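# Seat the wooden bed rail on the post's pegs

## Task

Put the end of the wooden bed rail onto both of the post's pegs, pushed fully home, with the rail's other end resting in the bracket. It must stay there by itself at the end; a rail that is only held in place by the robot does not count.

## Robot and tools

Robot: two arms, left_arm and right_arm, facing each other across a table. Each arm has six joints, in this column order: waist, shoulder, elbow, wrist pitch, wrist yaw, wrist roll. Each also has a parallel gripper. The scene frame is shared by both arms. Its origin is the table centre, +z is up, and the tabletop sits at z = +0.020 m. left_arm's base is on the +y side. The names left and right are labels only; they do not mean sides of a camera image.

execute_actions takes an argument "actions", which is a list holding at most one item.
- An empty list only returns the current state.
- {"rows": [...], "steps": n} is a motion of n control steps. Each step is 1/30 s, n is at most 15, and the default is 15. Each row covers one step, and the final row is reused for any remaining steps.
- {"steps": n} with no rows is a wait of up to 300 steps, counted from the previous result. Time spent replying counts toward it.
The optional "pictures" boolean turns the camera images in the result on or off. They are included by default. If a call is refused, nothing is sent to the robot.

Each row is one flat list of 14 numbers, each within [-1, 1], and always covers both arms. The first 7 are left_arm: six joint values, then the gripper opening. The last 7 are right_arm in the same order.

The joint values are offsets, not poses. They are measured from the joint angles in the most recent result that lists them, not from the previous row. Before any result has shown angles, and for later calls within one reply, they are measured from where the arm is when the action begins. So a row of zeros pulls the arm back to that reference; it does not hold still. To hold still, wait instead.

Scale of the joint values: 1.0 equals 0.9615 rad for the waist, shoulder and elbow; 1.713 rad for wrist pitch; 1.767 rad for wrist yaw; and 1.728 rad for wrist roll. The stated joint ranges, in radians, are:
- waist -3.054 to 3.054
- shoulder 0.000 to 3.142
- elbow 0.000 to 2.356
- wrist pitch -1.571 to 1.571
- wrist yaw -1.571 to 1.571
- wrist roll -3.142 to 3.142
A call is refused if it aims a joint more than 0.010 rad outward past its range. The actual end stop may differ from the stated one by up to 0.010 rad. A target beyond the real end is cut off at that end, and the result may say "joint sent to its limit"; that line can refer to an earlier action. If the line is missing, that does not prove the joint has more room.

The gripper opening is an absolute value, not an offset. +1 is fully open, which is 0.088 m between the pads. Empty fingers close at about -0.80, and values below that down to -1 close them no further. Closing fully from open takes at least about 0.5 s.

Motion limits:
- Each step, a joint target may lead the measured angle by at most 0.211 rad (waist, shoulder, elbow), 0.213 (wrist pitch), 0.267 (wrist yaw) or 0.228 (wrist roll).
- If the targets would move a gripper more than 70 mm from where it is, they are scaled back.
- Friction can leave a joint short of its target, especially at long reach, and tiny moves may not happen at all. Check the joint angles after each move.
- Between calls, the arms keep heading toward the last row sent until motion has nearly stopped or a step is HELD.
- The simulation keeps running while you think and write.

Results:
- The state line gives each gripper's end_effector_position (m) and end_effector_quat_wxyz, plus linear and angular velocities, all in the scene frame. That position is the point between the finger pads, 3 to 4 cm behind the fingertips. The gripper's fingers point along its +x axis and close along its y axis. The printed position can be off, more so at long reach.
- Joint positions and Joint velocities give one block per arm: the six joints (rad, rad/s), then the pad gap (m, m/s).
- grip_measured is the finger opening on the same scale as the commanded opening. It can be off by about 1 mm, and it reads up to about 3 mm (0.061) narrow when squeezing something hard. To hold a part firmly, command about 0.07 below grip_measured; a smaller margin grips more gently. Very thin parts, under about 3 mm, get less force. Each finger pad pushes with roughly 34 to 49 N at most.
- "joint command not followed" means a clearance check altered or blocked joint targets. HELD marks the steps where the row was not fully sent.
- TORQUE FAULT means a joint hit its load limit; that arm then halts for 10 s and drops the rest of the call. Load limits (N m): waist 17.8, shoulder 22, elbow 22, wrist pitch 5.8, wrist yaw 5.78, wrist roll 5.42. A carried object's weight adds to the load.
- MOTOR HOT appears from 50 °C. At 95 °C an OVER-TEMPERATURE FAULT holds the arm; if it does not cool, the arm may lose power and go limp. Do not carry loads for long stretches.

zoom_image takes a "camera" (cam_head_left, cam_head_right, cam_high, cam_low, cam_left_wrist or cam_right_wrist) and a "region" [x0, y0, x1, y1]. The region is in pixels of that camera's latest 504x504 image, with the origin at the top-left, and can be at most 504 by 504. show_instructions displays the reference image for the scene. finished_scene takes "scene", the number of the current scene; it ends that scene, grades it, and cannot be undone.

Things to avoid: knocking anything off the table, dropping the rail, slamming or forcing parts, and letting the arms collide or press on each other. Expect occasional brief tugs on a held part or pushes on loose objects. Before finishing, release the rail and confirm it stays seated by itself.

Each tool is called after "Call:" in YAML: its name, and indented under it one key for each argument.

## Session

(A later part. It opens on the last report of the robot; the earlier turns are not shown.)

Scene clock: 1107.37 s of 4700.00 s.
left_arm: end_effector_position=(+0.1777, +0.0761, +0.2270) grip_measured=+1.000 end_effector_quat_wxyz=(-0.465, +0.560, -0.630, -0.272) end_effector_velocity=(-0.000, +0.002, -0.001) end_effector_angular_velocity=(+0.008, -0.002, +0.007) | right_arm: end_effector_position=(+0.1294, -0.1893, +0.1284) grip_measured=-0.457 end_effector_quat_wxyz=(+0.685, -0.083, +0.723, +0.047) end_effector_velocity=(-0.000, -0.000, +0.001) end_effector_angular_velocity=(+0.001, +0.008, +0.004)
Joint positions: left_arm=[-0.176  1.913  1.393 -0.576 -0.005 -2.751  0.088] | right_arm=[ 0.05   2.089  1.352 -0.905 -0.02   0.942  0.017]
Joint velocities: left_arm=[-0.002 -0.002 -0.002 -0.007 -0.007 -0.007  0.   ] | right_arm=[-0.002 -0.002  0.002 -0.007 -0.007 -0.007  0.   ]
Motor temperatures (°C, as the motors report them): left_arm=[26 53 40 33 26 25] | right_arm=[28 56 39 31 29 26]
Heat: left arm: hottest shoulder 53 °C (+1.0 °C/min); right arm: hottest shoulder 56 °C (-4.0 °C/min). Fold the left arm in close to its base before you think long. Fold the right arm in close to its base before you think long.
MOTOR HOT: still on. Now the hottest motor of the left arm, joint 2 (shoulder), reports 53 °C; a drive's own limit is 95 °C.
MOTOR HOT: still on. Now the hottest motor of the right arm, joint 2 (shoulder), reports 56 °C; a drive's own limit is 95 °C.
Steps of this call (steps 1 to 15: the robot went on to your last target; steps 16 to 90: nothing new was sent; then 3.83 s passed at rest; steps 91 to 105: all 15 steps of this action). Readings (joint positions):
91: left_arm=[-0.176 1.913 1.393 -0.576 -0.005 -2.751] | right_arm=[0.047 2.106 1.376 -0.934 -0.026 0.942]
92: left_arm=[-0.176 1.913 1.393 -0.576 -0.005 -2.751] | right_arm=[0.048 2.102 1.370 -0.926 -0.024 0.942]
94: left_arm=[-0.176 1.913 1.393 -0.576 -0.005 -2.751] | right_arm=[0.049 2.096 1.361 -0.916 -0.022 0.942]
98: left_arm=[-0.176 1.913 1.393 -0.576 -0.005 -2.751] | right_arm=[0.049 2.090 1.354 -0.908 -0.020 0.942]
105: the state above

Call:
execute_actions:
  actions:
    - {"rows":[[0,0,0,0,0,0,1,-0.015,0,0.014,0.005,0.004,0,-1],[0,0,0,0,0,0,1,-0.015,0,0.014,0.006,0.004,0,-1],[0,0,0,0,0,0,1,-0.015,0,0.014,0.007,0.004,0,-1],[0,0,0,0,0,0,1,-0.015,0,0.014,0.008,0.004,0,-1],[0,0,0,0,0,0,1,-0.015,0,0.014,0.009,0.004,0,-1],[0,0,0,0,0,0,1,-0.015,0,0.014,0.010,0.004,0,-1],[0,0,0,0,0,0,1,-0.015,0,0.014,0.011,0.004,0,-1],[0,0,0,0,0,0,1,-0.015,0,0.014,0.012,0.004,0,-1],[0,0,0,0,0,0,1,-0.015,0,0.014,0.013,0.004,0,-1],[0,0,0,0,0,0,1,-0.015,0,0.014,0.014,0.004,0,-1],[0,0,0,0,0,0,1,-0.015,0,0.014,0.015,0.004,0,-1],[0,0,0,0,0,0,1,-0.015,0,0.014,0.016,0.004,0,-1],[0,0,0,0,0,0,1,-0.015,0,0.014,0.017,0.004,0,-1],[0,0,0,0,0,0,1,-0.015,0,0.014,0.018,0.004,0,-1],[0,0,0,0,0,0,1,-0.015,0,0.014,0.019,0.004,0,-1]],"steps":15}
  pictures: false

Call:
execute_actions:
  actions:
    - {"rows":[[0,0,0,0,0,0,1,-0.015,0,0.014,-0.002,0.004,0,-1],[0,0,0,0,0,0,1,-0.015,0,0.014,-0.003,0.004,0,-1],[0,0,0,0,0,0,1,-0.015,0,0.014,-0.004,0.004,0,-1],[0,0,0,0,0,0,1,-0.015,0,0.014,-0.005,0.004,0,-1],[0,0,0,0,0,0,1,-0.015,0,0.014,-0.006,0.004,0,-1],[0,0,0,0,0,0,1,-0.015,0,0.014,-0.007,0.004,0,-1],[0,0,0,0,0,0,1,-0.015,0,0.014,-0.008,0.004,0,-1],[0,0,0,0,0,0,1,-0.015,0,0.014,-0.009,0.004,0,-1],[0,0,0,0,0,0,1,-0.015,0,0.014,-0.010,0.004,0,-1],[0,0,0,0,0,0,1,-0.015,0,0.014,-0.011,0.004,0,-1],[0,0,0,0,0,0,1,-0.015,0,0.014,-0.012,0.004,0,-1],[0,0,0,0,0,0,1,-0.015,0,0.014,-0.013,0.004,0,-1]],"steps":14}
  pictures: false

Scene clock: 1119.77 s of 4700.00 s.
left_arm: end_effector_position=(+0.1777, +0.0761, +0.2270) grip_measured=+1.000 end_effector_quat_wxyz=(-0.465, +0.560, -0.630, -0.272) end_effector_velocity=(+0.004, +0.004, -0.002) end_effector_angular_velocity=(+0.013, -0.008, +0.032) | right_arm: end_effector_position=(+0.1298, -0.1891, +0.1283) grip_measured=-0.457 end_effector_quat_wxyz=(+0.685, -0.082, +0.723, +0.048) end_effector_velocity=(+0.000, +0.001, -0.001) end_effector_angular_velocity=(+0.005, +0.005, -0.010)
Joint positions: left_arm=[-0.176  1.913  1.393 -0.576 -0.005 -2.751  0.088] | right_arm=[ 0.049  2.089  1.352 -0.903 -0.021  0.942  0.017]
Joint velocities: left_arm=[ 0.002 -0.002 -0.007 -0.007 -0.022 -0.022  0.   ] | right_arm=[-0.002  0.002 -0.002  0.007 -0.007  0.007  0.   ]
Motor temperatures (°C, as the motors report them): left_arm=[26 53 40 33 26 25] | right_arm=[28 60 38 31 29 26]
Heat: left arm: hottest shoulder 53 °C (+1.0 °C/min); right arm: hottest shoulder 60 °C (-3.0 °C/min). Fold the left arm in close to its base before you think long. Fold the right arm in close to its base before you think long.
MOTOR HOT: still on. Now the hottest motor of the left arm, joint 2 (shoulder), reports 53 °C; a drive's own limit is 95 °C.
MOTOR HOT: still on. Now the hottest motor of the right arm, joint 2 (shoulder), reports 60 °C; a drive's own limit is 95 °C.
Steps of this call (steps 1 to 15: the robot went on to your last target; steps 16 to 90: nothing new was sent; then 8.90 s passed at rest; steps 91 to 105: all 15 steps of this action). Readings (joint positions):
91: left_arm=[-0.176 1.913 1.393 -0.576 -0.005 -2.751] | right_arm=[0.049 2.089 1.352 -0.905 -0.020 0.942]
92: left_arm=[-0.176 1.913 1.393 -0.576 -0.005 -2.751] | right_arm=[0.049 2.089 1.352 -0.905 -0.020 0.942]
94: left_arm=[-0.176 1.913 1.393 -0.576 -0.005 -2.751] | right_arm=[0.049 2.089 1.352 -0.905 -0.021 0.942]
98: left_arm=[-0.176 1.913 1.393 -0.576 -0.005 -2.751] | right_arm=[0.049 2.089 1.352 -0.905 -0.021 0.942]
105: the state above

Scene clock: 1120.23 s of 4700.00 s.
left_arm: end_effector_position=(+0.1777, +0.0761, +0.2270) grip_measured=+1.000 end_effector_quat_wxyz=(-0.465, +0.560, -0.630, -0.272) end_effector_velocity=(-0.002, +0.000, +0.001) end_effector_angular_velocity=(+0.003, -0.003, +0.003) | right_arm: end_effector_position=(+0.1293, -0.1901, +0.1284) grip_measured=-0.457 end_effector_quat_wxyz=(+0.683, -0.083, +0.724, +0.046) end_effector_velocity=(-0.002, -0.003, +0.002) end_effector_angular_velocity=(-0.012, +0.014, +0.004)
Joint positions: left_arm=[-0.176  1.913  1.393 -0.576 -0.005 -2.751  0.088] | right_arm=[ 0.048  2.089  1.352 -0.908 -0.023  0.942  0.017]
Joint velocities: left_arm=[-0.007 -0.002  0.002 -0.007 -0.007 -0.007  0.   ] | right_arm=[-0.002 -0.002  0.002 -0.022 -0.007 -0.007 -0.   ]
Motor temperatures (°C, as the motors report them): left_arm=[26 53 40 33 26 25] | right_arm=[28 60 38 31 29 26]
Heat: left arm: hottest shoulder 53 °C (+1.0 °C/min); right arm: hottest shoulder 60 °C (-3.0 °C/min). Fold the left arm in close to its base before you think long. Fold the right arm in close to its base before you think long.
MOTOR HOT: still on. Now the hottest motor of the left arm, joint 2 (shoulder), reports 53 °C; a drive's own limit is 95 °C.
MOTOR HOT: still on. Now the hottest motor of the right arm, joint 2 (shoulder), reports 60 °C; a drive's own limit is 95 °C.
Steps of this call (steps 1 to 14: all 14 steps of this action). Readings (joint positions):
1: left_arm=[-0.176 1.913 1.393 -0.576 -0.005 -2.751] | right_arm=[0.048 2.089 1.352 -0.904 -0.021 0.942]
2: left_arm=[-0.176 1.913 1.393 -0.576 -0.005 -2.751] | right_arm=[0.048 2.089 1.352 -0.905 -0.022 0.942]
4: left_arm=[-0.176 1.913 1.393 -0.576 -0.005 -2.751] | right_arm=[0.048 2.089 1.352 -0.906 -0.022 0.942]
8: left_arm=[-0.176 1.913 1.393 -0.576 -0.005 -2.751] | right_arm=[0.048 2.089 1.352 -0.907 -0.023 0.942]
14: the state above

Call:
execute_actions:
  actions:
    - {"rows":[[0,0,0,0,0,0,1,0.04,0,0.014,0.006,0.01,0,-1]],"steps":15}

Call:
zoom_image:
  camera: "cam_left_wrist"
  region: [320,310,410,400]

Scene clock: 1123.43 s of 4700.00 s.
left_arm: end_effector_position=(+0.1777, +0.0761, +0.2270) grip_measured=+1.000 end_effector_quat_wxyz=(-0.465, +0.560, -0.630, -0.272) end_effector_velocity=(-0.002, +0.000, -0.001) end_effector_angular_velocity=(-0.003, +0.003, -0.012) | right_arm: end_effector_position=(+0.1224, -0.1832, +0.1289) grip_measured=-0.457 end_effector_quat_wxyz=(+0.690, -0.094, +0.715, +0.058) end_effector_velocity=(-0.001, -0.002, -0.001) end_effector_angular_velocity=(-0.008, +0.013, +0.019)
Joint positions: left_arm=[-0.176  1.913  1.393 -0.576 -0.005 -2.751  0.088] | right_arm=[ 0.081  2.089  1.355 -0.898 -0.005  0.943  0.017]
Joint velocities: left_arm=[-0.002 -0.002 -0.007  0.007  0.007  0.007  0.   ] | right_arm=[-0.002  0.002 -0.002 -0.007 -0.007 -0.022  0.   ]
Motor temperatures (°C, as the motors report them): left_arm=[26 53 40 33 26 25] | right_arm=[28 59 38 31 29 26]
Heat: left arm: hottest shoulder 53 °C (+1.0 °C/min); right arm: hottest shoulder 59 °C (-3.0 °C/min). Fold the left arm in close to its base before you think long. Fold the right arm in close to its base before you think long.
MOTOR HOT: still on. Now the hottest motor of the left arm, joint 2 (shoulder), reports 53 °C; a drive's own limit is 95 °C.
MOTOR HOT: still on. Now the hottest motor of the right arm, joint 2 (shoulder), reports 59 °C; a drive's own limit is 95 °C.
Steps of this call (steps 1 to 15: the robot went on to your last target; steps 16 to 81: nothing new was sent; steps 82 to 96: all 15 steps of this action). Readings (joint positions):
82: left_arm=[-0.176 1.913 1.393 -0.576 -0.005 -2.751] | right_arm=[0.051 2.089 1.352 -0.908 -0.019 0.942]
83: left_arm=[-0.176 1.913 1.393 -0.576 -0.005 -2.751] | right_arm=[0.056 2.089 1.352 -0.907 -0.009 0.942]
85: left_arm=[-0.176 1.913 1.393 -0.576 -0.005 -2.751] | right_arm=[0.063 2.089 1.352 -0.900 -0.005 0.943]
89: left_arm=[-0.176 1.913 1.393 -0.576 -0.005 -2.751] | right_arm=[0.079 2.089 1.355 -0.898 -0.005 0.943]
96: the state above

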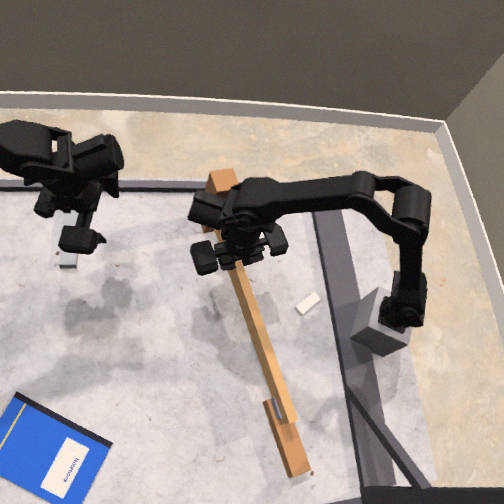

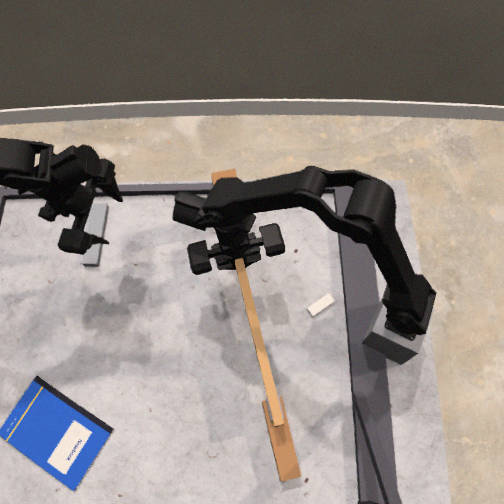

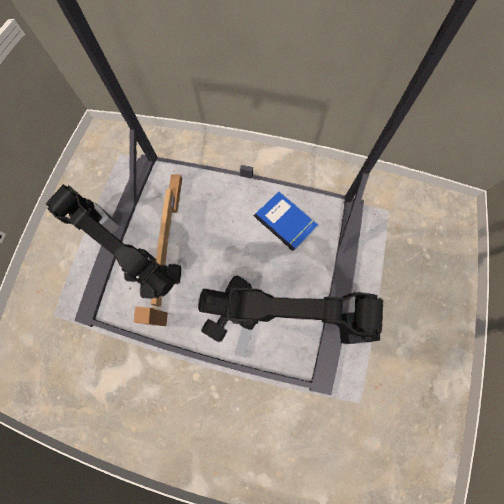

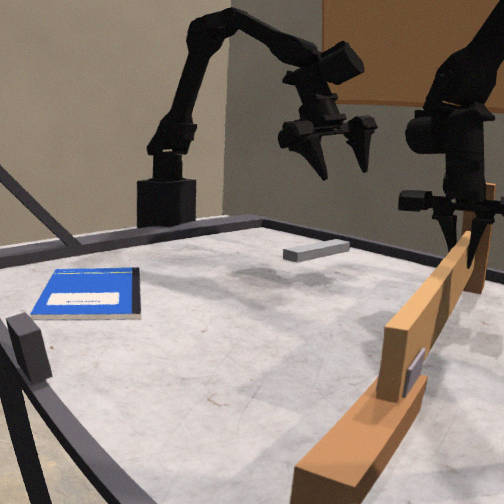

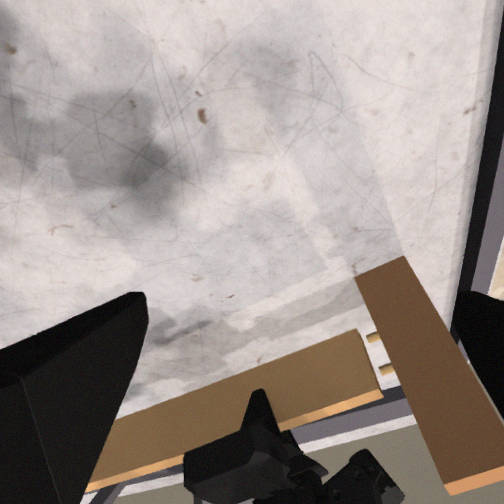

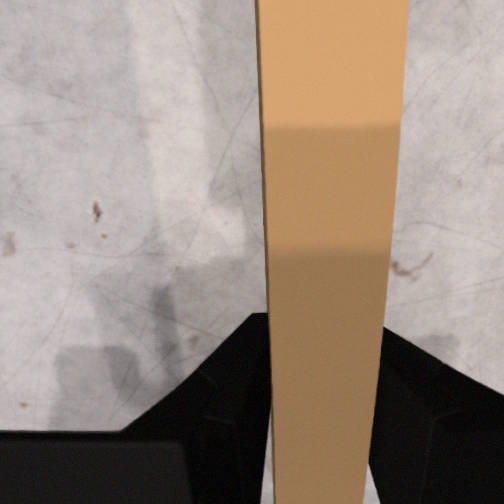

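Region (320, 310, 410, 400) of cam_left_wrist's 504x504 image, scaled by 5.600, with more detail than that image has.

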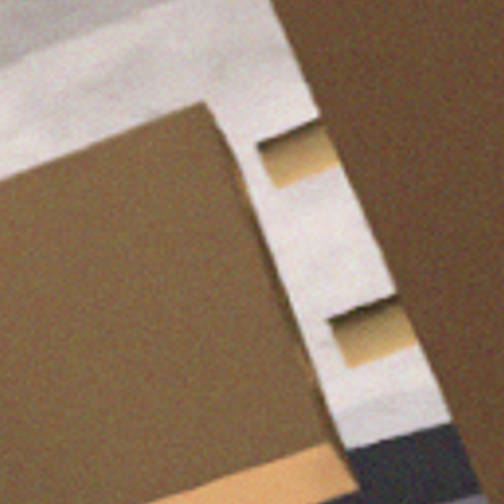

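Call:
execute_actions:
  actions:
    - {"rows":[[0,0,0,0,0,0,1,0,0.013,0.012,0,0,0,-1]],"steps":10}
  pictures: false

Call:
execute_actions:
  actions:
    - {"rows":[[0,0,0,0,0,0,1,-0.04,0,0.012,0,0,0,-1]],"steps":15}
  pictures: false

Call:
execute_actions:
  actions:
    - {"rows":[[0,0,0,0,0,0,1,-0.012,0,0.012,0.005,0.004,0,-1],[0,0,0,0,0,0,1,-0.012,0,0.012,0.006,0.004,0,-1],[0,0,0,0,0,0,1,-0.012,0,0.012,0.007,0.004,0,-1],[0,0,0,0,0,0,1,-0.012,0,0.012,0.008,0.004,0,-1],[0,0,0,0,0,0,1,-0.012,0,0.012,0.009,0.004,0,-1],[0,0,0,0,0,0,1,-0.012,0,0.012,0.010,0.004,0,-1],[0,0,0,0,0,0,1,-0.012,0,0.012,0.011,0.004,0,-1],[0,0,0,0,0,0,1,-0.012,0,0.012,0.012,0.004,0,-1],[0,0,0,0,0,0,1,-0.012,0,0.012,0.013,0.004,0,-1],[0,0,0,0,0,0,1,-0.012,0,0.012,0.014,0.004,0,-1],[0,0,0,0,0,0,1,-0.012,0,0.012,0.015,0.004,0,-1],[0,0,0,0,0,0,1,-0.012,0,0.012,0.016,0.004,0,-1]],"steps":14}
  pictures: false

Call:
execute_actions:
  actions:
    - {"rows":[[0,0,0,0,0,0,1,-0.012,0,0.012,-0.002,0.004,0,-1],[0,0,0,0,0,0,1,-0.012,0,0.012,-0.003,0.004,0,-1],[0,0,0,0,0,0,1,-0.012,0,0.012,-0.004,0.004,0,-1],[0,0,0,0,0,0,1,-0.012,0,0.012,-0.005,0.004,0,-1],[0,0,0,0,0,0,1,-0.012,0,0.012,-0.006,0.004,0,-1],[0,0,0,0,0,0,1,-0.012,0,0.012,-0.007,0.004,0,-1],[0,0,0,0,0,0,1,-0.012,0,0.012,-0.008,0.004,0,-1],[0,0,0,0,0,0,1,-0.012,0,0.012,-0.009,0.004,0,-1],[0,0,0,0,0,0,1,-0.012,0,0.012,-0.010,0.004,0,-1],[0,0,0,0,0,0,1,-0.012,0,0.012,-0.011,0.004,0,-1],[0,0,0,0,0,0,1,-0.012,0,0.012,-0.012,0.004,0,-1]],"steps":14}
  pictures: false

Scene clock: 1137.53 s of 4700.00 s.
left_arm: end_effector_position=(+0.1777, +0.0761, +0.2270) grip_measured=+1.000 end_effector_quat_wxyz=(-0.465, +0.560, -0.630, -0.272) end_effector_velocity=(-0.000, +0.002, -0.001) end_effector_angular_velocity=(+0.008, -0.002, +0.007) | right_arm: end_effector_position=(+0.1224, -0.1832, +0.1286) grip_measured=-0.457 end_effector_quat_wxyz=(+0.690, -0.094, +0.715, +0.058) end_effector_velocity=(-0.001, -0.003, -0.003) end_effector_angular_velocity=(-0.013, +0.014, +0.004)
Joint positions: left_arm=[-0.176  1.913  1.393 -0.576 -0.005 -2.751  0.088] | right_arm=[ 0.081  2.09   1.355 -0.897 -0.005  0.943  0.017]
Joint velocities: left_arm=[-0.002 -0.002 -0.002 -0.007 -0.007 -0.007  0.   ] | right_arm=[-0.002  0.007 -0.002 -0.007 -0.007 -0.007 -0.   ]
Motor temperatures (°C, as the motors report them): left_arm=[26 53 40 33 26 25] | right_arm=[28 59 38 31 29 26]
Heat: left arm: hottest shoulder 53 °C (+0.0 °C/min); right arm: hottest shoulder 59 °C (+0.0 °C/min). Fold the left arm in close to its base before you think long. Fold the right arm in close to its base before you think long.
MOTOR HOT: still on. Now the hottest motor of the left arm, joint 2 (shoulder), reports 53 °C; a drive's own limit is 95 °C.
MOTOR HOT: still on. Now the hottest motor of the right arm, joint 2 (shoulder), reports 59 °C; a drive's own limit is 95 °C.
Steps of this call (steps 1 to 15: the robot went on to your last target; steps 16 to 90: nothing new was sent; then 10.77 s passed at rest; steps 91 to 100: all 10 steps of this action). Readings (joint positions):
91: left_arm=[-0.176 1.913 1.393 -0.576 -0.005 -2.751] | right_arm=[0.081 2.089 1.355 -0.898 -0.005 0.943]
92: left_arm=[-0.176 1.913 1.393 -0.576 -0.005 -2.751] | right_arm=[0.081 2.089 1.355 -0.898 -0.005 0.943]
94: left_arm=[-0.176 1.913 1.393 -0.576 -0.005 -2.751] | right_arm=[0.081 2.089 1.355 -0.898 -0.005 0.943]
98: left_arm=[-0.176 1.913 1.393 -0.576 -0.005 -2.751] | right_arm=[0.081 2.089 1.355 -0.897 -0.005 0.943]
100: the state above

Scene clock: 1138.03 s of 4700.00 s.
left_arm: end_effector_position=(+0.1777, +0.0761, +0.2270) grip_measured=+1.000 end_effector_quat_wxyz=(-0.465, +0.560, -0.630, -0.272) end_effector_velocity=(-0.002, +0.002, -0.001) end_effector_angular_velocity=(+0.008, -0.002, +0.003) | right_arm: end_effector_position=(+0.1287, -0.1864, +0.1287) grip_measured=-0.457 end_effector_quat_wxyz=(+0.686, -0.083, +0.721, +0.051) end_effector_velocity=(-0.004, -0.004, +0.001) end_effector_angular_velocity=(-0.016, +0.016, +0.009)
Joint positions: left_arm=[-0.176  1.913  1.393 -0.576 -0.005 -2.751  0.088] | right_arm=[ 0.056  2.09   1.355 -0.899 -0.019  0.943  0.017]
Joint velocities: left_arm=[-0.007 -0.002 -0.002 -0.007 -0.007 -0.007  0.   ] | right_arm=[ 0.002 -0.002 -0.002 -0.022 -0.007 -0.007 -0.   ]
Motor temperatures (°C, as the motors report them): left_arm=[26 53 40 33 26 25] | right_arm=[28 59 38 31 29 26]
Heat: left arm: hottest shoulder 53 °C (+0.0 °C/min); right arm: hottest shoulder 59 °C (+0.0 °C/min). Fold the left arm in close to its base before you think long. Fold the right arm in close to its base before you think long.
MOTOR HOT: still on. Now the hottest motor of the left arm, joint 2 (shoulder), reports 53 °C; a drive's own limit is 95 °C.
MOTOR HOT: still on. Now the hottest motor of the right arm, joint 2 (shoulder), reports 59 °C; a drive's own limit is 95 °C.
Steps of this call (steps 1 to 15: all 15 steps of this action). Readings (joint positions):
1: left_arm=[-0.176 1.913 1.393 -0.576 -0.005 -2.751] | right_arm=[0.078 2.090 1.355 -0.897 -0.009 0.943]
2: left_arm=[-0.176 1.913 1.393 -0.576 -0.005 -2.751] | right_arm=[0.072 2.090 1.355 -0.897 -0.011 0.943]
4: left_arm=[-0.176 1.913 1.393 -0.576 -0.005 -2.751] | right_arm=[0.059 2.090 1.355 -0.899 -0.014 0.943]
8: left_arm=[-0.176 1.913 1.393 -0.576 -0.005 -2.751] | right_arm=[0.056 2.090 1.355 -0.899 -0.019 0.943]
15: the state above

Scene clock: 1138.50 s of 4700.00 s.
left_arm: end_effector_position=(+0.1777, +0.0761, +0.2270) grip_measured=+1.000 end_effector_quat_wxyz=(-0.465, +0.560, -0.630, -0.272) end_effector_velocity=(-0.002, +0.002, -0.001) end_effector_angular_velocity=(+0.007, +0.004, -0.012) | right_arm: end_effector_position=(+0.1288, -0.1858, +0.1286) grip_measured=-0.457 end_effector_quat_wxyz=(+0.687, -0.082, +0.720, +0.052) end_effector_velocity=(-0.002, -0.005, +0.001) end_effector_angular_velocity=(-0.016, +0.016, +0.004)
Joint positions: left_arm=[-0.176  1.913  1.393 -0.576 -0.005 -2.751  0.088] | right_arm=[ 0.056  2.09   1.355 -0.896 -0.019  0.943  0.017]
Joint velocities: left_arm=[-0.002 -0.002 -0.002 -0.007  0.007  0.007  0.   ] | right_arm=[-0.002 -0.002 -0.002 -0.022 -0.007 -0.007 -0.   ]
Motor temperatures (°C, as the motors report them): left_arm=[26 53 40 33 26 25] | right_arm=[28 59 38 31 29 26]
Heat: left arm: hottest shoulder 53 °C (+0.0 °C/min); right arm: hottest shoulder 59 °C (+0.0 °C/min). Fold the left arm in close to its base before you think long. Fold the right arm in close to its base before you think long.
MOTOR HOT: still on. Now the hottest motor of the left arm, joint 2 (shoulder), reports 53 °C; a drive's own limit is 95 °C.
MOTOR HOT: still on. Now the hottest motor of the right arm, joint 2 (shoulder), reports 59 °C; a drive's own limit is 95 °C.
Steps of this call (steps 1 to 14: all 14 steps of this action). Readings (joint positions):
1: left_arm=[-0.176 1.913 1.393 -0.576 -0.005 -2.751] | right_arm=[0.056 2.090 1.355 -0.899 -0.019 0.943]
2: left_arm=[-0.176 1.913 1.393 -0.576 -0.005 -2.751] | right_arm=[0.056 2.090 1.355 -0.899 -0.019 0.943]
4: left_arm=[-0.176 1.913 1.393 -0.576 -0.005 -2.751] | right_arm=[0.056 2.090 1.355 -0.898 -0.019 0.943]
8: left_arm=[-0.176 1.913 1.393 -0.576 -0.005 -2.751] | right_arm=[0.056 2.090 1.355 -0.897 -0.019 0.943]
14: the state above

Scene clock: 1138.97 s of 4700.00 s.
left_arm: end_effector_position=(+0.1777, +0.0761, +0.2270) grip_measured=+1.000 end_effector_quat_wxyz=(-0.465, +0.560, -0.630, -0.272) end_effector_velocity=(+0.000, -0.001, +0.001) end_effector_angular_velocity=(-0.008, +0.003, +0.020) | right_arm: end_effector_position=(+0.1286, -0.1882, +0.1288) grip_measured=-0.457 end_effector_quat_wxyz=(+0.685, -0.084, +0.722, +0.048) end_effector_velocity=(-0.002, +0.000, +0.001) end_effector_angular_velocity=(+0.001, +0.008, +0.009)
Joint positions: left_arm=[-0.176  1.913  1.393 -0.576 -0.005 -2.751  0.088] | right_arm=[ 0.053  2.09   1.355 -0.907 -0.019  0.943  0.017]
Joint velocities: left_arm=[-0.002 -0.002 -0.002  0.007 -0.007 -0.022  0.   ] | right_arm=[ 0.002 -0.002  0.002 -0.007 -0.007 -0.007  0.   ]
Motor temperatures (°C, as the motors report them): left_arm=[26 53 40 33 26 25] | right_arm=[28 58 38 31 29 26]
Heat: left arm: hottest shoulder 53 °C (+0.0 °C/min); right arm: hottest shoulder 58 °C (-1.0 °C/min). Fold the left arm in close to its base before you think long. Fold the right arm in close to its base before you think long.
MOTOR HOT: still on. Now the hottest motor of the left arm, joint 2 (shoulder), reports 53 °C; a drive's own limit is 95 °C.
MOTOR HOT: still on. Now the hottest motor of the right arm, joint 2 (shoulder), reports 58 °C; a drive's own limit is 95 °C.
Steps of this call (steps 1 to 14: all 14 steps of this action). Readings (joint positions):
1: left_arm=[-0.176 1.913 1.393 -0.576 -0.005 -2.751] | right_arm=[0.056 2.090 1.355 -0.897 -0.019 0.943]
2: left_arm=[-0.176 1.913 1.393 -0.576 -0.005 -2.751] | right_arm=[0.056 2.090 1.355 -0.897 -0.019 0.943]
4: left_arm=[-0.176 1.913 1.393 -0.576 -0.005 -2.751] | right_arm=[0.056 2.090 1.355 -0.899 -0.019 0.943]
8: left_arm=[-0.176 1.913 1.393 -0.576 -0.005 -2.751] | right_arm=[0.055 2.090 1.355 -0.902 -0.019 0.943]
14: the state above

Call:
execute_actions:
  actions:
    - {"rows":[[0,0,0,0,0,0,1,-0.012,0,0.012,0.0085,0.004,0,-1]],"steps":10}
  pictures: false

Call:
execute_actions:
  actions:
    - {"rows":[[0,0,0,0,0,0,1,-0.015,0.008,0.012,0,0.004,0,-1],[0,0,0,0,0,0,1,-0.015,0.009,0.012,0,0.004,0,-1],[0,0,0,0,0,0,1,-0.015,0.010,0.012,0,0.004,0,-1],[0,0,0,0,0,0,1,-0.015,0.011,0.012,0,0.004,0,-1],[0,0,0,0,0,0,1,-0.015,0.012,0.012,0,0.004,0,-1],[0,0,0,0,0,0,1,-0.015,0.013,0.012,0,0.004,0,-1],[0,0,0,0,0,0,1,-0.015,0.014,0.012,0,0.004,0,-1],[0,0,0,0,0,0,1,-0.015,0.015,0.012,0,0.004,0,-1],[0,0,0,0,0,0,1,-0.015,0.016,0.012,0,0.004,0,-1],[0,0,0,0,0,0,1,-0.015,0.017,0.012,0,0.004,0,-1],[0,0,0,0,0,0,1,-0.015,0.018,0.012,0,0.004,0,-1],[0,0,0,0,0,0,1,-0.015,0.019,0.012,0,0.004,0,-1],[0,0,0,0,0,0,1,-0.015,0.020,0.012,0,0.004,0,-1],[0,0,0,0,0,0,1,-0.015,0.021,0.012,0,0.004,0,-1],[0,0,0,0,0,0,1,-0.015,0.022,0.012,0,0.004,0,-1]],"steps":15}
  pictures: false

Scene clock: 1147.23 s of 4700.00 s.
left_arm: end_effector_position=(+0.1777, +0.0761, +0.2270) grip_measured=+1.000 end_effector_quat_wxyz=(-0.465, +0.560, -0.630, -0.272) end_effector_velocity=(+0.002, +0.004, -0.002) end_effector_angular_velocity=(+0.013, -0.008, +0.027) | right_arm: end_effector_position=(+0.1289, -0.1877, +0.1288) grip_measured=-0.457 end_effector_quat_wxyz=(+0.685, -0.084, +0.722, +0.049) end_effector_velocity=(-0.002, -0.003, -0.001) end_effector_angular_velocity=(-0.008, +0.011, -0.010)
Joint positions: left_arm=[-0.176  1.913  1.393 -0.576 -0.005 -2.751  0.088] | right_arm=[ 0.053  2.09   1.355 -0.904 -0.019  0.943  0.017]
Joint velocities: left_arm=[-0.002 -0.002 -0.007 -0.007 -0.022 -0.022  0.   ] | right_arm=[-0.002 -0.002 -0.007 -0.007 -0.007  0.007 -0.   ]
Motor temperatures (°C, as the motors report them): left_arm=[26 53 40 33 26 25] | right_arm=[28 58 38 31 29 26]
Heat: left arm: hottest shoulder 53 °C (+0.0 °C/min); right arm: hottest shoulder 58 °C (+0.0 °C/min). Fold the left arm in close to its base before you think long. Fold the right arm in close to its base before you think long.
MOTOR HOT: still on. Now the hottest motor of the left arm, joint 2 (shoulder), reports 53 °C; a drive's own limit is 95 °C.
MOTOR HOT: still on. Now the hottest motor of the right arm, joint 2 (shoulder), reports 58 °C; a drive's own limit is 95 °C.
Steps of this call (steps 1 to 15: the robot went on to your last target; steps 16 to 90: nothing new was sent; then 4.93 s passed at rest; steps 91 to 100: all 10 steps of this action). Readings (joint positions):
91: left_arm=[-0.176 1.913 1.393 -0.576 -0.005 -2.751] | right_arm=[0.053 2.090 1.355 -0.906 -0.019 0.943]
92: left_arm=[-0.176 1.913 1.393 -0.576 -0.005 -2.751] | right_arm=[0.053 2.090 1.355 -0.906 -0.019 0.943]
94: left_arm=[-0.176 1.913 1.393 -0.576 -0.005 -2.751] | right_arm=[0.053 2.090 1.355 -0.905 -0.019 0.943]
98: left_arm=[-0.176 1.913 1.393 -0.576 -0.005 -2.751] | right_arm=[0.053 2.090 1.355 -0.905 -0.019 0.943]
100: the state above

Scene clock: 1147.73 s of 4700.00 s.
left_arm: end_effector_position=(+0.1777, +0.0761, +0.2270) grip_measured=+1.000 end_effector_quat_wxyz=(-0.465, +0.560, -0.630, -0.272) end_effector_velocity=(-0.004, +0.000, +0.001) end_effector_angular_velocity=(+0.001, +0.010, -0.004) | right_arm: end_effector_position=(+0.1288, -0.1885, +0.1272) grip_measured=-0.457 end_effector_quat_wxyz=(+0.684, -0.085, +0.723, +0.047) end_effector_velocity=(+0.006, -0.004, -0.016) end_effector_angular_velocity=(-0.020, +0.019, -0.001)
Joint positions: left_arm=[-0.176  1.913  1.393 -0.576 -0.005 -2.751  0.088] | right_arm=[ 0.053  2.094  1.355 -0.905 -0.019  0.943  0.017]
Joint velocities: left_arm=[-0.007 -0.002  0.002 -0.007  0.007 -0.007  0.   ] | right_arm=[-0.022  0.046 -0.002  0.022 -0.007 -0.022 -0.   ]
Motor temperatures (°C, as the motors report them): left_arm=[26 53 40 33 26 25] | right_arm=[28 58 38 31 29 26]
Heat: left arm: hottest shoulder 53 °C (+0.0 °C/min); right arm: hottest shoulder 58 °C (+0.0 °C/min). Fold the left arm in close to its base before you think long. Fold the right arm in close to its base before you think long.
MOTOR HOT: still on. Now the hottest motor of the left arm, joint 2 (shoulder), reports 53 °C; a drive's own limit is 95 °C.
MOTOR HOT: still on. Now the hottest motor of the right arm, joint 2 (shoulder), reports 58 °C; a drive's own limit is 95 °C.
Steps of this call (steps 1 to 15: all 15 steps of this action). Readings (joint positions):
1: left_arm=[-0.176 1.913 1.393 -0.576 -0.005 -2.751] | right_arm=[0.053 2.090 1.355 -0.904 -0.019 0.943]
2: left_arm=[-0.176 1.913 1.393 -0.576 -0.005 -2.751] | right_arm=[0.053 2.090 1.355 -0.905 -0.019 0.943]
4: left_arm=[-0.176 1.913 1.393 -0.576 -0.005 -2.751] | right_arm=[0.053 2.090 1.355 -0.905 -0.019 0.943]
8: left_arm=[-0.176 1.913 1.393 -0.576 -0.005 -2.751] | right_arm=[0.053 2.090 1.355 -0.905 -0.019 0.943]
15: the state above

Call:
execute_actions:
  actions:
    - {"rows":[[0,0,0,0,0,0,1,-0.013,0,0.012,0.005,0.004,0,-1],[0,0,0,0,0,0,1,-0.013,0,0.012,0.006,0.004,0,-1],[0,0,0,0,0,0,1,-0.013,0,0.012,0.007,0.004,0,-1],[0,0,0,0,0,0,1,-0.013,0,0.012,0.008,0.004,0,-1],[0,0,0,0,0,0,1,-0.013,0,0.012,0.009,0.004,0,-1],[0,0,0,0,0,0,1,-0.013,0,0.012,0.010,0.004,0,-1],[0,0,0,0,0,0,1,-0.013,0,0.012,0.011,0.004,0,-1],[0,0,0,0,0,0,1,-0.013,0,0.012,0.012,0.004,0,-1],[0,0,0,0,0,0,1,-0.013,0,0.012,0.013,0.004,0,-1],[0,0,0,0,0,0,1,-0.013,0,0.012,0.014,0.004,0,-1],[0,0,0,0,0,0,1,-0.013,0,0.012,0.015,0.004,0,-1],[0,0,0,0,0,0,1,-0.013,0,0.012,0.016,0.004,0,-1],[0,0,0,0,0,0,1,-0.013,0,0.012,0.017,0.004,0,-1],[0,0,0,0,0,0,1,-0.013,0,0.012,0.018,0.004,0,-1],[0,0,0,0,0,0,1,-0.013,0,0.012,0.019,0.004,0,-1]],"steps":15}
  pictures: false

Call:
execute_actions:
  actions:
    - {"rows":[[0,0,0,0,0,0,1,-0.013,-0.035,0.012,-0.002,0.004,0,-1],[0,0,0,0,0,0,1,-0.013,-0.035,0.012,-0.003,0.004,0,-1],[0,0,0,0,0,0,1,-0.013,-0.035,0.012,-0.004,0.004,0,-1],[0,0,0,0,0,0,1,-0.013,-0.035,0.012,-0.005,0.004,0,-1],[0,0,0,0,0,0,1,-0.013,-0.035,0.012,-0.006,0.004,0,-1],[0,0,0,0,0,0,1,-0.013,-0.035,0.012,-0.007,0.004,0,-1],[0,0,0,0,0,0,1,-0.013,-0.035,0.012,-0.008,0.004,0,-1],[0,0,0,0,0,0,1,-0.013,-0.035,0.012,-0.009,0.004,0,-1],[0,0,0,0,0,0,1,-0.013,-0.035,0.012,-0.010,0.004,0,-1],[0,0,0,0,0,0,1,-0.013,-0.035,0.012,-0.011,0.004,0,-1],[0,0,0,0,0,0,1,-0.013,-0.035,0.012,-0.012,0.004,0,-1]],"steps":14}
  pictures: false

Call:
execute_actions:
  actions:
    - {"rows":[[0,0,0,0,0,0,1,-0.013,-0.035,0.012,0.005,0.004,0,-1],[0,0,0,0,0,0,1,-0.013,-0.035,0.012,0.006,0.004,0,-1],[0,0,0,0,0,0,1,-0.013,-0.035,0.012,0.007,0.004,0,-1],[0,0,0,0,0,0,1,-0.013,-0.035,0.012,0.008,0.004,0,-1],[0,0,0,0,0,0,1,-0.013,-0.035,0.012,0.009,0.004,0,-1],[0,0,0,0,0,0,1,-0.013,-0.035,0.012,0.010,0.004,0,-1],[0,0,0,0,0,0,1,-0.013,-0.035,0.012,0.011,0.004,0,-1],[0,0,0,0,0,0,1,-0.013,-0.035,0.012,0.012,0.004,0,-1],[0,0,0,0,0,0,1,-0.013,-0.035,0.012,0.013,0.004,0,-1],[0,0,0,0,0,0,1,-0.013,-0.035,0.012,0.014,0.004,0,-1],[0,0,0,0,0,0,1,-0.013,-0.035,0.012,0.015,0.004,0,-1],[0,0,0,0,0,0,1,-0.013,-0.035,0.012,0.016,0.004,0,-1],[0,0,0,0,0,0,1,-0.013,-0.035,0.012,0.017,0.004,0,-1],[0,0,0,0,0,0,1,-0.013,-0.035,0.012,0.018,0.004,0,-1],[0,0,0,0,0,0,1,-0.013,-0.035,0.012,0.019,0.004,0,-1]],"steps":15}
  pictures: false

Call:
execute_actions:
  actions:
    - {"rows":[[0,0,0,0,0,0,1,-0.013,-0.035,0.012,-0.002,0.004,0,-1],[0,0,0,0,0,0,1,-0.013,-0.035,0.012,-0.003,0.004,0,-1],[0,0,0,0,0,0,1,-0.013,-0.035,0.012,-0.004,0.004,0,-1],[0,0,0,0,0,0,1,-0.013,-0.035,0.012,-0.005,0.004,0,-1],[0,0,0,0,0,0,1,-0.013,-0.035,0.012,-0.006,0.004,0,-1],[0,0,0,0,0,0,1,-0.013,-0.035,0.012,-0.007,0.004,0,-1],[0,0,0,0,0,0,1,-0.013,-0.035,0.012,-0.008,0.004,0,-1],[0,0,0,0,0,0,1,-0.013,-0.035,0.012,-0.009,0.004,0,-1],[0,0,0,0,0,0,1,-0.013,-0.035,0.012,-0.010,0.004,0,-1],[0,0,0,0,0,0,1,-0.013,-0.035,0.012,-0.011,0.004,0,-1],[0,0,0,0,0,0,1,-0.013,-0.035,0.012,-0.012,0.004,0,-1]],"steps":14}
  pictures: false

Call:
execute_actions:
  actions:
    - {"rows":[[0,0,0,0,0,0,1,-0.013,-0.035,0.012,0.005,0.004,0,-1],[0,0,0,0,0,0,1,-0.013,-0.035,0.012,0.006,0.004,0,-1],[0,0,0,0,0,0,1,-0.013,-0.035,0.012,0.007,0.004,0,-1],[0,0,0,0,0,0,1,-0.013,-0.035,0.012,0.008,0.004,0,-1],[0,0,0,0,0,0,1,-0.013,-0.035,0.012,0.009,0.004,0,-1],[0,0,0,0,0,0,1,-0.013,-0.035,0.012,0.010,0.004,0,-1],[0,0,0,0,0,0,1,-0.013,-0.035,0.012,0.011,0.004,0,-1],[0,0,0,0,0,0,1,-0.013,-0.035,0.012,0.012,0.004,0,-1],[0,0,0,0,0,0,1,-0.013,-0.035,0.012,0.013,0.004,0,-1],[0,0,0,0,0,0,1,-0.013,-0.035,0.012,0.014,0.004,0,-1],[0,0,0,0,0,0,1,-0.013,-0.035,0.012,0.015,0.004,0,-1],[0,0,0,0,0,0,1,-0.013,-0.035,0.012,0.016,0.004,0,-1],[0,0,0,0,0,0,1,-0.013,-0.035,0.012,0.017,0.004,0,-1],[0,0,0,0,0,0,1,-0.013,-0.035,0.012,0.018,0.004,0,-1],[0,0,0,0,0,0,1,-0.013,-0.035,0.012,0.019,0.004,0,-1]],"steps":15}
  pictures: false

Call:
execute_actions:
  actions:
    - {"rows":[[0,0,0,0,0,0,1,-0.013,0,0.012,0,0.004,0,-1]],"steps":5}
  pictures: false

Scene clock: 1173.63 s of 4700.00 s.
left_arm: end_effector_position=(+0.1777, +0.0761, +0.2270) grip_measured=+1.000 end_effector_quat_wxyz=(-0.465, +0.560, -0.630, -0.272) end_effector_velocity=(-0.000, +0.002, -0.001) end_effector_angular_velocity=(+0.008, -0.002, +0.007) | right_arm: end_effector_position=(+0.1296, -0.1870, +0.1262) grip_measured=-0.457 end_effector_quat_wxyz=(+0.685, -0.082, +0.722, +0.049) end_effector_velocity=(-0.001, -0.002, +0.000) end_effector_angular_velocity=(-0.002, +0.011, +0.019)
Joint positions: left_arm=[-0.176  1.913  1.393 -0.576 -0.005 -2.751  0.088] | right_arm=[ 0.051  2.097  1.355 -0.896 -0.021  0.943  0.017]
Joint velocities: left_arm=[-0.002 -0.002 -0.002 -0.007 -0.007 -0.007  0.   ] | right_arm=[-0.002 -0.002 -0.002 -0.007 -0.007 -0.022 -0.   ]
Motor temperatures (°C, as the motors report them): left_arm=[26 54 40 33 26 25] | right_arm=[28 55 38 30 29 26]
Heat: left arm: hottest shoulder 54 °C (+1.0 °C/min); right arm: hottest shoulder 55 °C (-4.0 °C/min). Fold the left arm in close to its base before you think long. Fold the right arm in close to its base before you think long.
MOTOR HOT: still on. Now the hottest motor of the left arm, joint 2 (shoulder), reports 54 °C; a drive's own limit is 95 °C.
MOTOR HOT: still on. Now the hottest motor of the right arm, joint 2 (shoulder), reports 55 °C; a drive's own limit is 95 °C.
Steps of this call (steps 1 to 15: the robot went on to your last target; steps 16 to 90: nothing new was sent; then 22.40 s passed at rest; steps 91 to 105: all 15 steps of this action). Readings (joint positions):
91: left_arm=[-0.176 1.913 1.393 -0.576 -0.005 -2.751] | right_arm=[0.051 2.097 1.355 -0.904 -0.020 0.943]
92: left_arm=[-0.176 1.913 1.393 -0.576 -0.005 -2.751] | right_arm=[0.051 2.097 1.355 -0.904 -0.020 0.943]
94: left_arm=[-0.176 1.913 1.393 -0.576 -0.005 -2.751] | right_arm=[0.051 2.097 1.355 -0.902 -0.021 0.943]
98: left_arm=[-0.176 1.913 1.393 -0.576 -0.005 -2.751] | right_arm=[0.051 2.097 1.355 -0.899 -0.021 0.943]
105: the state above

Scene clock: 1174.10 s of 4700.00 s.
left_arm: end_effector_position=(+0.1777, +0.0761, +0.2270) grip_measured=+1.000 end_effector_quat_wxyz=(-0.465, +0.560, -0.630, -0.272) end_effector_velocity=(-0.003, +0.003, -0.004) end_effector_angular_velocity=(+0.017, -0.001, +0.003) | right_arm: end_effector_position=(+0.1291, -0.1886, +0.1271) grip_measured=-0.457 end_effector_quat_wxyz=(+0.684, -0.084, +0.723, +0.047) end_effector_velocity=(+0.003, -0.002, +0.001) end_effector_angular_velocity=(-0.004, -0.004, +0.015)
Joint positions: left_arm=[-0.176  1.913  1.393 -0.576 -0.005 -2.751  0.088] | right_arm=[ 0.051  2.095  1.355 -0.905 -0.022  0.943  0.017]
Joint velocities: left_arm=[-0.007  0.002 -0.007 -0.007 -0.007 -0.007  0.   ] | right_arm=[-0.007 -0.002  0.002 -0.007  0.007 -0.022 -0.   ]
Motor temperatures (°C, as the motors report them): left_arm=[26 54 40 33 26 25] | right_arm=[28 55 38 30 29 26]
Heat: left arm: hottest shoulder 54 °C (+1.0 °C/min); right arm: hottest shoulder 55 °C (-4.0 °C/min). Fold the left arm in close to its base before you think long. Fold the right arm in close to its base before you think long.
MOTOR HOT: still on. Now the hottest motor of the left arm, joint 2 (shoulder), reports 54 °C; a drive's own limit is 95 °C.
MOTOR HOT: still on. Now the hottest motor of the right arm, joint 2 (shoulder), reports 55 °C; a drive's own limit is 95 °C.
Steps of this call (steps 1 to 14: all 14 steps of this action). Readings (joint positions):
1: left_arm=[-0.176 1.913 1.393 -0.576 -0.005 -2.751] | right_arm=[0.051 2.097 1.355 -0.897 -0.022 0.943]
2: left_arm=[-0.176 1.913 1.393 -0.576 -0.005 -2.751] | right_arm=[0.051 2.097 1.355 -0.897 -0.022 0.943]
4: left_arm=[-0.176 1.913 1.393 -0.576 -0.005 -2.751] | right_arm=[0.051 2.097 1.355 -0.898 -0.022 0.943]
8: left_arm=[-0.176 1.913 1.393 -0.576 -0.005 -2.751] | right_arm=[0.051 2.096 1.355 -0.901 -0.022 0.943]
14: the state above

Scene clock: 1174.60 s of 4700.00 s.
left_arm: end_effector_position=(+0.1777, +0.0761, +0.2270) grip_measured=+1.000 end_effector_quat_wxyz=(-0.465, +0.560, -0.630, -0.272) end_effector_velocity=(-0.002, -0.001, +0.001) end_effector_angular_velocity=(-0.008, +0.009, +0.001) | right_arm: end_effector_position=(+0.1298, -0.1874, +0.1278) grip_measured=-0.457 end_effector_quat_wxyz=(+0.685, -0.081, +0.722, +0.049) end_effector_velocity=(-0.002, +0.001, +0.003) end_effector_angular_velocity=(+0.012, +0.019, +0.003)
Joint positions: left_arm=[-0.176  1.913  1.393 -0.576 -0.005 -2.751  0.088] | right_arm=[ 0.05   2.092  1.355 -0.9   -0.022  0.943  0.017]
Joint velocities: left_arm=[-0.002 -0.002 -0.002  0.007  0.007 -0.007  0.   ] | right_arm=[-0.002 -0.007  0.002 -0.007 -0.022 -0.007 -0.   ]
Motor temperatures (°C, as the motors report them): left_arm=[26 54 40 33 26 25] | right_arm=[28 56 38 30 29 26]
Heat: left arm: hottest shoulder 54 °C (+1.0 °C/min); right arm: hottest shoulder 56 °C (-3.0 °C/min). Fold the left arm in close to its base before you think long. Fold the right arm in close to its base before you think long.
MOTOR HOT: still on. Now the hottest motor of the left arm, joint 2 (shoulder), reports 54 °C; a drive's own limit is 95 °C.
MOTOR HOT: still on. Now the hottest motor of the right arm, joint 2 (shoulder), reports 56 °C; a drive's own limit is 95 °C.
Steps of this call (steps 1 to 15: all 15 steps of this action). Readings (joint positions):
1: left_arm=[-0.176 1.913 1.393 -0.576 -0.005 -2.751] | right_arm=[0.051 2.094 1.355 -0.905 -0.022 0.943]
2: left_arm=[-0.176 1.913 1.393 -0.576 -0.005 -2.751] | right_arm=[0.051 2.094 1.355 -0.904 -0.022 0.943]
4: left_arm=[-0.176 1.913 1.393 -0.576 -0.005 -2.751] | right_arm=[0.050 2.093 1.355 -0.903 -0.022 0.943]
8: left_arm=[-0.176 1.913 1.393 -0.576 -0.005 -2.751] | right_arm=[0.050 2.093 1.355 -0.902 -0.022 0.943]
15: the state above

Scene clock: 1175.07 s of 4700.00 s.
left_arm: end_effector_position=(+0.1777, +0.0761, +0.2270) grip_measured=+1.000 end_effector_quat_wxyz=(-0.465, +0.560, -0.630, -0.272) end_effector_velocity=(-0.003, +0.005, -0.002) end_effector_angular_velocity=(+0.021, +0.006, +0.016) | right_arm: end_effector_position=(+0.1292, -0.1888, +0.1282) grip_measured=-0.457 end_effector_quat_wxyz=(+0.684, -0.083, +0.723, +0.047) end_effector_velocity=(+0.001, -0.002, +0.002) end_effector_angular_velocity=(+0.001, +0.008, -0.001)
Joint positions: left_arm=[-0.176  1.913  1.393 -0.576 -0.005 -2.751  0.088] | right_arm=[ 0.05   2.091  1.355 -0.907 -0.022  0.943  0.017]
Joint velocities: left_arm=[-0.007 -0.002 -0.002 -0.022 -0.007 -0.022  0.   ] | right_arm=[-0.007 -0.007 -0.002 -0.007 -0.007 -0.007 -0.001]
Motor temperatures (°C, as the motors report them): left_arm=[26 54 40 33 26 25] | right_arm=[28 56 38 30 29 26]
Heat: left arm: hottest shoulder 54 °C (+1.0 °C/min); right arm: hottest shoulder 56 °C (-3.0 °C/min). Fold the left arm in close to its base before you think long. Fold the right arm in close to its base before you think long.
MOTOR HOT: still on. Now the hottest motor of the left arm, joint 2 (shoulder), reports 54 °C; a drive's own limit is 95 °C.
MOTOR HOT: still on. Now the hottest motor of the right arm, joint 2 (shoulder), reports 56 °C; a drive's own limit is 95 °C.
Steps of this call (steps 1 to 14: all 14 steps of this action). Readings (joint positions):
1: left_arm=[-0.176 1.913 1.393 -0.576 -0.005 -2.751] | right_arm=[0.050 2.092 1.355 -0.900 -0.022 0.943]
2: left_arm=[-0.176 1.913 1.393 -0.576 -0.005 -2.751] | right_arm=[0.050 2.092 1.355 -0.901 -0.022 0.943]
4: left_arm=[-0.176 1.913 1.393 -0.576 -0.005 -2.751] | right_arm=[0.050 2.092 1.355 -0.902 -0.022 0.943]
8: left_arm=[-0.176 1.913 1.393 -0.576 -0.005 -2.751] | right_arm=[0.050 2.092 1.355 -0.904 -0.022 0.943]
14: the state above

Scene clock: 1175.57 s of 4700.00 s.
left_arm: end_effector_position=(+0.1777, +0.0761, +0.2270) grip_measured=+1.000 end_effector_quat_wxyz=(-0.465, +0.560, -0.630, -0.272) end_effector_velocity=(+0.000, -0.001, +0.001) end_effector_angular_velocity=(-0.007, -0.004, +0.007) | right_arm: end_effector_position=(+0.1297, -0.1877, +0.1287) grip_measured=-0.457 end_effector_quat_wxyz=(+0.685, -0.081, +0.722, +0.049) end_effector_velocity=(-0.001, -0.002, +0.000) end_effector_angular_velocity=(-0.003, +0.010, +0.004)
Joint positions: left_arm=[-0.176  1.913  1.393 -0.576 -0.005 -2.751  0.088] | right_arm=[ 0.05   2.09   1.355 -0.902 -0.022  0.943  0.017]
Joint velocities: left_arm=[-0.002 -0.002 -0.002  0.007 -0.007 -0.007  0.   ] | right_arm=[-0.002 -0.002 -0.002 -0.007 -0.007 -0.007  0.   ]
Motor temperatures (°C, as the motors report them): left_arm=[26 54 40 33 26 25] | right_arm=[28 56 38 30 29 26]
Heat: left arm: hottest shoulder 54 °C (+1.0 °C/min); right arm: hottest shoulder 56 °C (-3.0 °C/min). Fold the left arm in close to its base before you think long. Fold the right arm in close to its base before you think long.
MOTOR HOT: still on. Now the hottest motor of the left arm, joint 2 (shoulder), reports 54 °C; a drive's own limit is 95 °C.
MOTOR HOT: still on. Now the hottest motor of the right arm, joint 2 (shoulder), reports 56 °C; a drive's own limit is 95 °C.
Steps of this call (steps 1 to 15: all 15 steps of this action). Readings (joint positions):
1: left_arm=[-0.176 1.913 1.393 -0.576 -0.005 -2.751] | right_arm=[0.050 2.091 1.355 -0.907 -0.022 0.943]
2: left_arm=[-0.176 1.913 1.393 -0.576 -0.005 -2.751] | right_arm=[0.050 2.091 1.355 -0.906 -0.022 0.943]
4: left_arm=[-0.176 1.913 1.393 -0.576 -0.005 -2.751] | right_arm=[0.050 2.091 1.355 -0.905 -0.022 0.943]
8: left_arm=[-0.176 1.913 1.393 -0.576 -0.005 -2.751] | right_arm=[0.050 2.090 1.355 -0.904 -0.022 0.943]
15: the state above

Scene clock: 1175.73 s of 4700.00 s.
left_arm: end_effector_position=(+0.1777, +0.0761, +0.2270) grip_measured=+1.000 end_effector_quat_wxyz=(-0.465, +0.560, -0.630, -0.272) end_effector_velocity=(-0.000, +0.002, +0.002) end_effector_angular_velocity=(+0.003, -0.003, +0.007) | right_arm: end_effector_position=(+0.1295, -0.1880, +0.1288) grip_measured=-0.457 end_effector_quat_wxyz=(+0.685, -0.082, +0.723, +0.048) end_effector_velocity=(-0.001, -0.001, +0.002) end_effector_angular_velocity=(+0.001, +0.008, +0.004)
Joint positions: left_arm=[-0.176  1.913  1.393 -0.576 -0.005 -2.751  0.088] | right_arm=[ 0.05   2.09   1.355 -0.904 -0.022  0.943  0.017]
Joint velocities: left_arm=[-0.002 -0.007 -0.002 -0.007 -0.007 -0.007  0.   ] | right_arm=[-0.002 -0.007 -0.002 -0.007 -0.007 -0.007  0.   ]
Motor temperatures (°C, as the motors report them): left_arm=[26 54 40 33 26 25] | right_arm=[28 56 38 30 29 26]
Heat: left arm: hottest shoulder 54 °C (+1.0 °C/min); right arm: hottest shoulder 56 °C (-3.0 °C/min). Fold the left arm in close to its base before you think long. Fold the right arm in close to its base before you think long.
MOTOR HOT: still on. Now the hottest motor of the left arm, joint 2 (shoulder), reports 54 °C; a drive's own limit is 95 °C.
MOTOR HOT: still on. Now the hottest motor of the right arm, joint 2 (shoulder), reports 56 °C; a drive's own limit is 95 °C.
Steps of this call (steps 1 to 5: all 5 steps of this action). Readings (joint positions):
1: left_arm=[-0.176 1.913 1.393 -0.576 -0.005 -2.751] | right_arm=[0.050 2.090 1.355 -0.903 -0.022 0.943]
2: left_arm=[-0.176 1.913 1.393 -0.576 -0.005 -2.751] | right_arm=[0.050 2.090 1.355 -0.903 -0.022 0.943]
4: left_arm=[-0.176 1.913 1.393 -0.576 -0.005 -2.751] | right_arm=[0.050 2.090 1.355 -0.904 -0.022 0.943]
5: the state above

Call:
execute_actions:
  actions:
    - {"rows":[[0,0,0,0,0,0,1,-0.013,0.0125,0.012,-0.006,0.004,0,-1]],"steps":12}
  pictures: false

Call:
execute_actions:
  actions:
    - {"rows":[[0,0,0,0,0,0,1,-0.016,0,0.012,0.005,0.004,0,-1],[0,0,0,0,0,0,1,-0.016,0,0.012,0.006,0.004,0,-1],[0,0,0,0,0,0,1,-0.016,0,0.012,0.007,0.004,0,-1],[0,0,0,0,0,0,1,-0.016,0,0.012,0.008,0.004,0,-1],[0,0,0,0,0,0,1,-0.016,0,0.012,0.009,0.004,0,-1],[0,0,0,0,0,0,1,-0.016,0,0.012,0.010,0.004,0,-1],[0,0,0,0,0,0,1,-0.016,0,0.012,0.011,0.004,0,-1],[0,0,0,0,0,0,1,-0.016,0,0.012,0.012,0.004,0,-1],[0,0,0,0,0,0,1,-0.016,0,0.012,0.013,0.004,0,-1],[0,0,0,0,0,0,1,-0.016,0,0.012,0.014,0.004,0,-1],[0,0,0,0,0,0,1,-0.016,0,0.012,0.015,0.004,0,-1],[0,0,0,0,0,0,1,-0.016,0,0.012,0.016,0.004,0,-1]],"steps":15}
  pictures: false

Call:
execute_actions:
  actions:
    - {"rows":[[0,0,0,0,0,0,1,-0.016,0.008,0.012,0,0.004,0,-1],[0,0,0,0,0,0,1,-0.016,0.009,0.012,0,0.004,0,-1],[0,0,0,0,0,0,1,-0.016,0.010,0.012,0,0.004,0,-1],[0,0,0,0,0,0,1,-0.016,0.011,0.012,0,0.004,0,-1],[0,0,0,0,0,0,1,-0.016,0.012,0.012,0,0.004,0,-1],[0,0,0,0,0,0,1,-0.016,0.013,0.012,0,0.004,0,-1],[0,0,0,0,0,0,1,-0.016,0.014,0.012,0,0.004,0,-1],[0,0,0,0,0,0,1,-0.016,0.015,0.012,0,0.004,0,-1],[0,0,0,0,0,0,1,-0.016,0.016,0.012,0,0.004,0,-1],[0,0,0,0,0,0,1,-0.016,0.017,0.012,0,0.004,0,-1]],"steps":13}
  pictures: false

Scene clock: 1191.17 s of 4700.00 s.
left_arm: end_effector_position=(+0.1777, +0.0761, +0.2270) grip_measured=+1.000 end_effector_quat_wxyz=(-0.465, +0.560, -0.630, -0.272) end_effector_velocity=(-0.001, +0.005, -0.002) end_effector_angular_velocity=(+0.022, -0.001, +0.007) | right_arm: end_effector_position=(+0.1291, -0.1888, +0.1278) grip_measured=-0.457 end_effector_quat_wxyz=(+0.684, -0.084, +0.724, +0.047) end_effector_velocity=(-0.002, -0.003, -0.001) end_effector_angular_velocity=(-0.008, +0.012, +0.004)
Joint positions: left_arm=[-0.176  1.913  1.393 -0.576 -0.005 -2.751  0.088] | right_arm=[ 0.05   2.093  1.355 -0.907 -0.022  0.943  0.017]
Joint velocities: left_arm=[-0.002 -0.002 -0.002 -0.022 -0.007 -0.007  0.   ] | right_arm=[-0.002 -0.002 -0.007 -0.007 -0.007 -0.007 -0.   ]
Motor temperatures (°C, as the motors report them): left_arm=[26 54 40 33 26 25] | right_arm=[28 56 38 30 29 26]
Heat: left arm: hottest shoulder 54 °C (+1.0 °C/min); right arm: hottest shoulder 56 °C (-3.0 °C/min). Fold the left arm in close to its base before you think long. Fold the right arm in close to its base before you think long.
MOTOR HOT: still on. Now the hottest motor of the left arm, joint 2 (shoulder), reports 54 °C; a drive's own limit is 95 °C.
MOTOR HOT: still on. Now the hottest motor of the right arm, joint 2 (shoulder), reports 56 °C; a drive's own limit is 95 °C.
Steps of this call (steps 1 to 15: the robot went on to your last target; steps 16 to 90: nothing new was sent; then 12.03 s passed at rest; steps 91 to 102: all 12 steps of this action). Readings (joint positions):
91: left_arm=[-0.176 1.913 1.393 -0.576 -0.005 -2.751] | right_arm=[0.050 2.091 1.355 -0.906 -0.022 0.943]
92: left_arm=[-0.176 1.913 1.393 -0.576 -0.005 -2.751] | right_arm=[0.050 2.092 1.355 -0.906 -0.022 0.943]
94: left_arm=[-0.176 1.913 1.393 -0.576 -0.005 -2.751] | right_arm=[0.050 2.092 1.355 -0.907 -0.022 0.943]
98: left_arm=[-0.176 1.913 1.393 -0.576 -0.005 -2.751] | right_arm=[0.050 2.093 1.355 -0.907 -0.022 0.943]
102: the state above

Scene clock: 1191.67 s of 4700.00 s.
left_arm: end_effector_position=(+0.1777, +0.0761, +0.2270) grip_measured=+1.000 end_effector_quat_wxyz=(-0.465, +0.560, -0.630, -0.272) end_effector_velocity=(-0.000, +0.003, -0.002) end_effector_angular_velocity=(+0.012, -0.002, +0.007) | right_arm: end_effector_position=(+0.1296, -0.1875, +0.1277) grip_measured=-0.457 end_effector_quat_wxyz=(+0.684, -0.081, +0.723, +0.049) end_effector_velocity=(-0.002, -0.003, +0.001) end_effector_angular_velocity=(-0.003, +0.010, +0.004)
Joint positions: left_arm=[-0.176  1.913  1.393 -0.576 -0.005 -2.751  0.088] | right_arm=[ 0.049  2.093  1.355 -0.9   -0.024  0.943  0.017]
Joint velocities: left_arm=[-0.002 -0.002 -0.007 -0.007 -0.007 -0.007  0.   ] | right_arm=[-0.002 -0.007 -0.007 -0.007 -0.007 -0.007 -0.   ]
Motor temperatures (°C, as the motors report them): left_arm=[26 54 40 33 26 25] | right_arm=[28 56 38 30 29 26]
Heat: left arm: hottest shoulder 54 °C (+1.0 °C/min); right arm: hottest shoulder 56 °C (-3.0 °C/min). Fold the left arm in close to its base before you think long. Fold the right arm in close to its base before you think long.
MOTOR HOT: still on. Now the hottest motor of the left arm, joint 2 (shoulder), reports 54 °C; a drive's own limit is 95 °C.
MOTOR HOT: still on. Now the hottest motor of the right arm, joint 2 (shoulder), reports 56 °C; a drive's own limit is 95 °C.
Steps of this call (steps 1 to 15: all 15 steps of this action). Readings (joint positions):
1: left_arm=[-0.176 1.913 1.393 -0.576 -0.005 -2.751] | right_arm=[0.050 2.093 1.355 -0.907 -0.022 0.943]
2: left_arm=[-0.176 1.913 1.393 -0.576 -0.005 -2.751] | right_arm=[0.049 2.093 1.355 -0.907 -0.023 0.943]
4: left_arm=[-0.176 1.913 1.393 -0.576 -0.005 -2.751] | right_arm=[0.049 2.093 1.355 -0.906 -0.023 0.943]
8: left_arm=[-0.176 1.913 1.393 -0.576 -0.005 -2.751] | right_arm=[0.049 2.093 1.355 -0.905 -0.023 0.943]
15: the state above

Scene clock: 1192.10 s of 4700.00 s.
left_arm: end_effector_position=(+0.1777, +0.0761, +0.2270) grip_measured=+1.000 end_effector_quat_wxyz=(-0.465, +0.560, -0.630, -0.272) end_effector_velocity=(+0.000, -0.001, +0.001) end_effector_angular_velocity=(-0.008, +0.003, +0.020) | right_arm: end_effector_position=(+0.1292, -0.1883, +0.1268) grip_measured=-0.457 end_effector_quat_wxyz=(+0.683, -0.082, +0.724, +0.047) end_effector_velocity=(-0.000, -0.000, +0.001) end_effector_angular_velocity=(+0.001, +0.008, +0.004)
Joint positions: left_arm=[-0.176  1.913  1.393 -0.576 -0.005 -2.751  0.088] | right_arm=[ 0.049  2.095  1.355 -0.903 -0.025  0.943  0.017]
Joint velocities: left_arm=[-0.002 -0.002 -0.002  0.007 -0.007 -0.022  0.   ] | right_arm=[-0.002 -0.002  0.002 -0.007 -0.007 -0.007  0.   ]
Motor temperatures (°C, as the motors report them): left_arm=[26 54 40 33 26 25] | right_arm=[28 56 38 30 29 26]
Heat: left arm: hottest shoulder 54 °C (+1.0 °C/min); right arm: hottest shoulder 56 °C (-3.0 °C/min). Fold the left arm in close to its base before you think long. Fold the right arm in close to its base before you think long.
MOTOR HOT: still on. Now the hottest motor of the left arm, joint 2 (shoulder), reports 54 °C; a drive's own limit is 95 °C.
MOTOR HOT: still on. Now the hottest motor of the right arm, joint 2 (shoulder), reports 56 °C; a drive's own limit is 95 °C.
Steps of this call (steps 1 to 13: all 13 steps of this action). Readings (joint positions):
1: left_arm=[-0.176 1.913 1.393 -0.576 -0.005 -2.751] | right_arm=[0.049 2.093 1.355 -0.900 -0.024 0.943]
2: left_arm=[-0.176 1.913 1.393 -0.576 -0.005 -2.751] | right_arm=[0.049 2.093 1.355 -0.901 -0.024 0.943]
4: left_arm=[-0.176 1.913 1.393 -0.576 -0.005 -2.751] | right_arm=[0.049 2.093 1.355 -0.902 -0.025 0.943]
8: left_arm=[-0.176 1.913 1.393 -0.576 -0.005 -2.751] | right_arm=[0.049 2.095 1.355 -0.903 -0.025 0.943]
13: the state above


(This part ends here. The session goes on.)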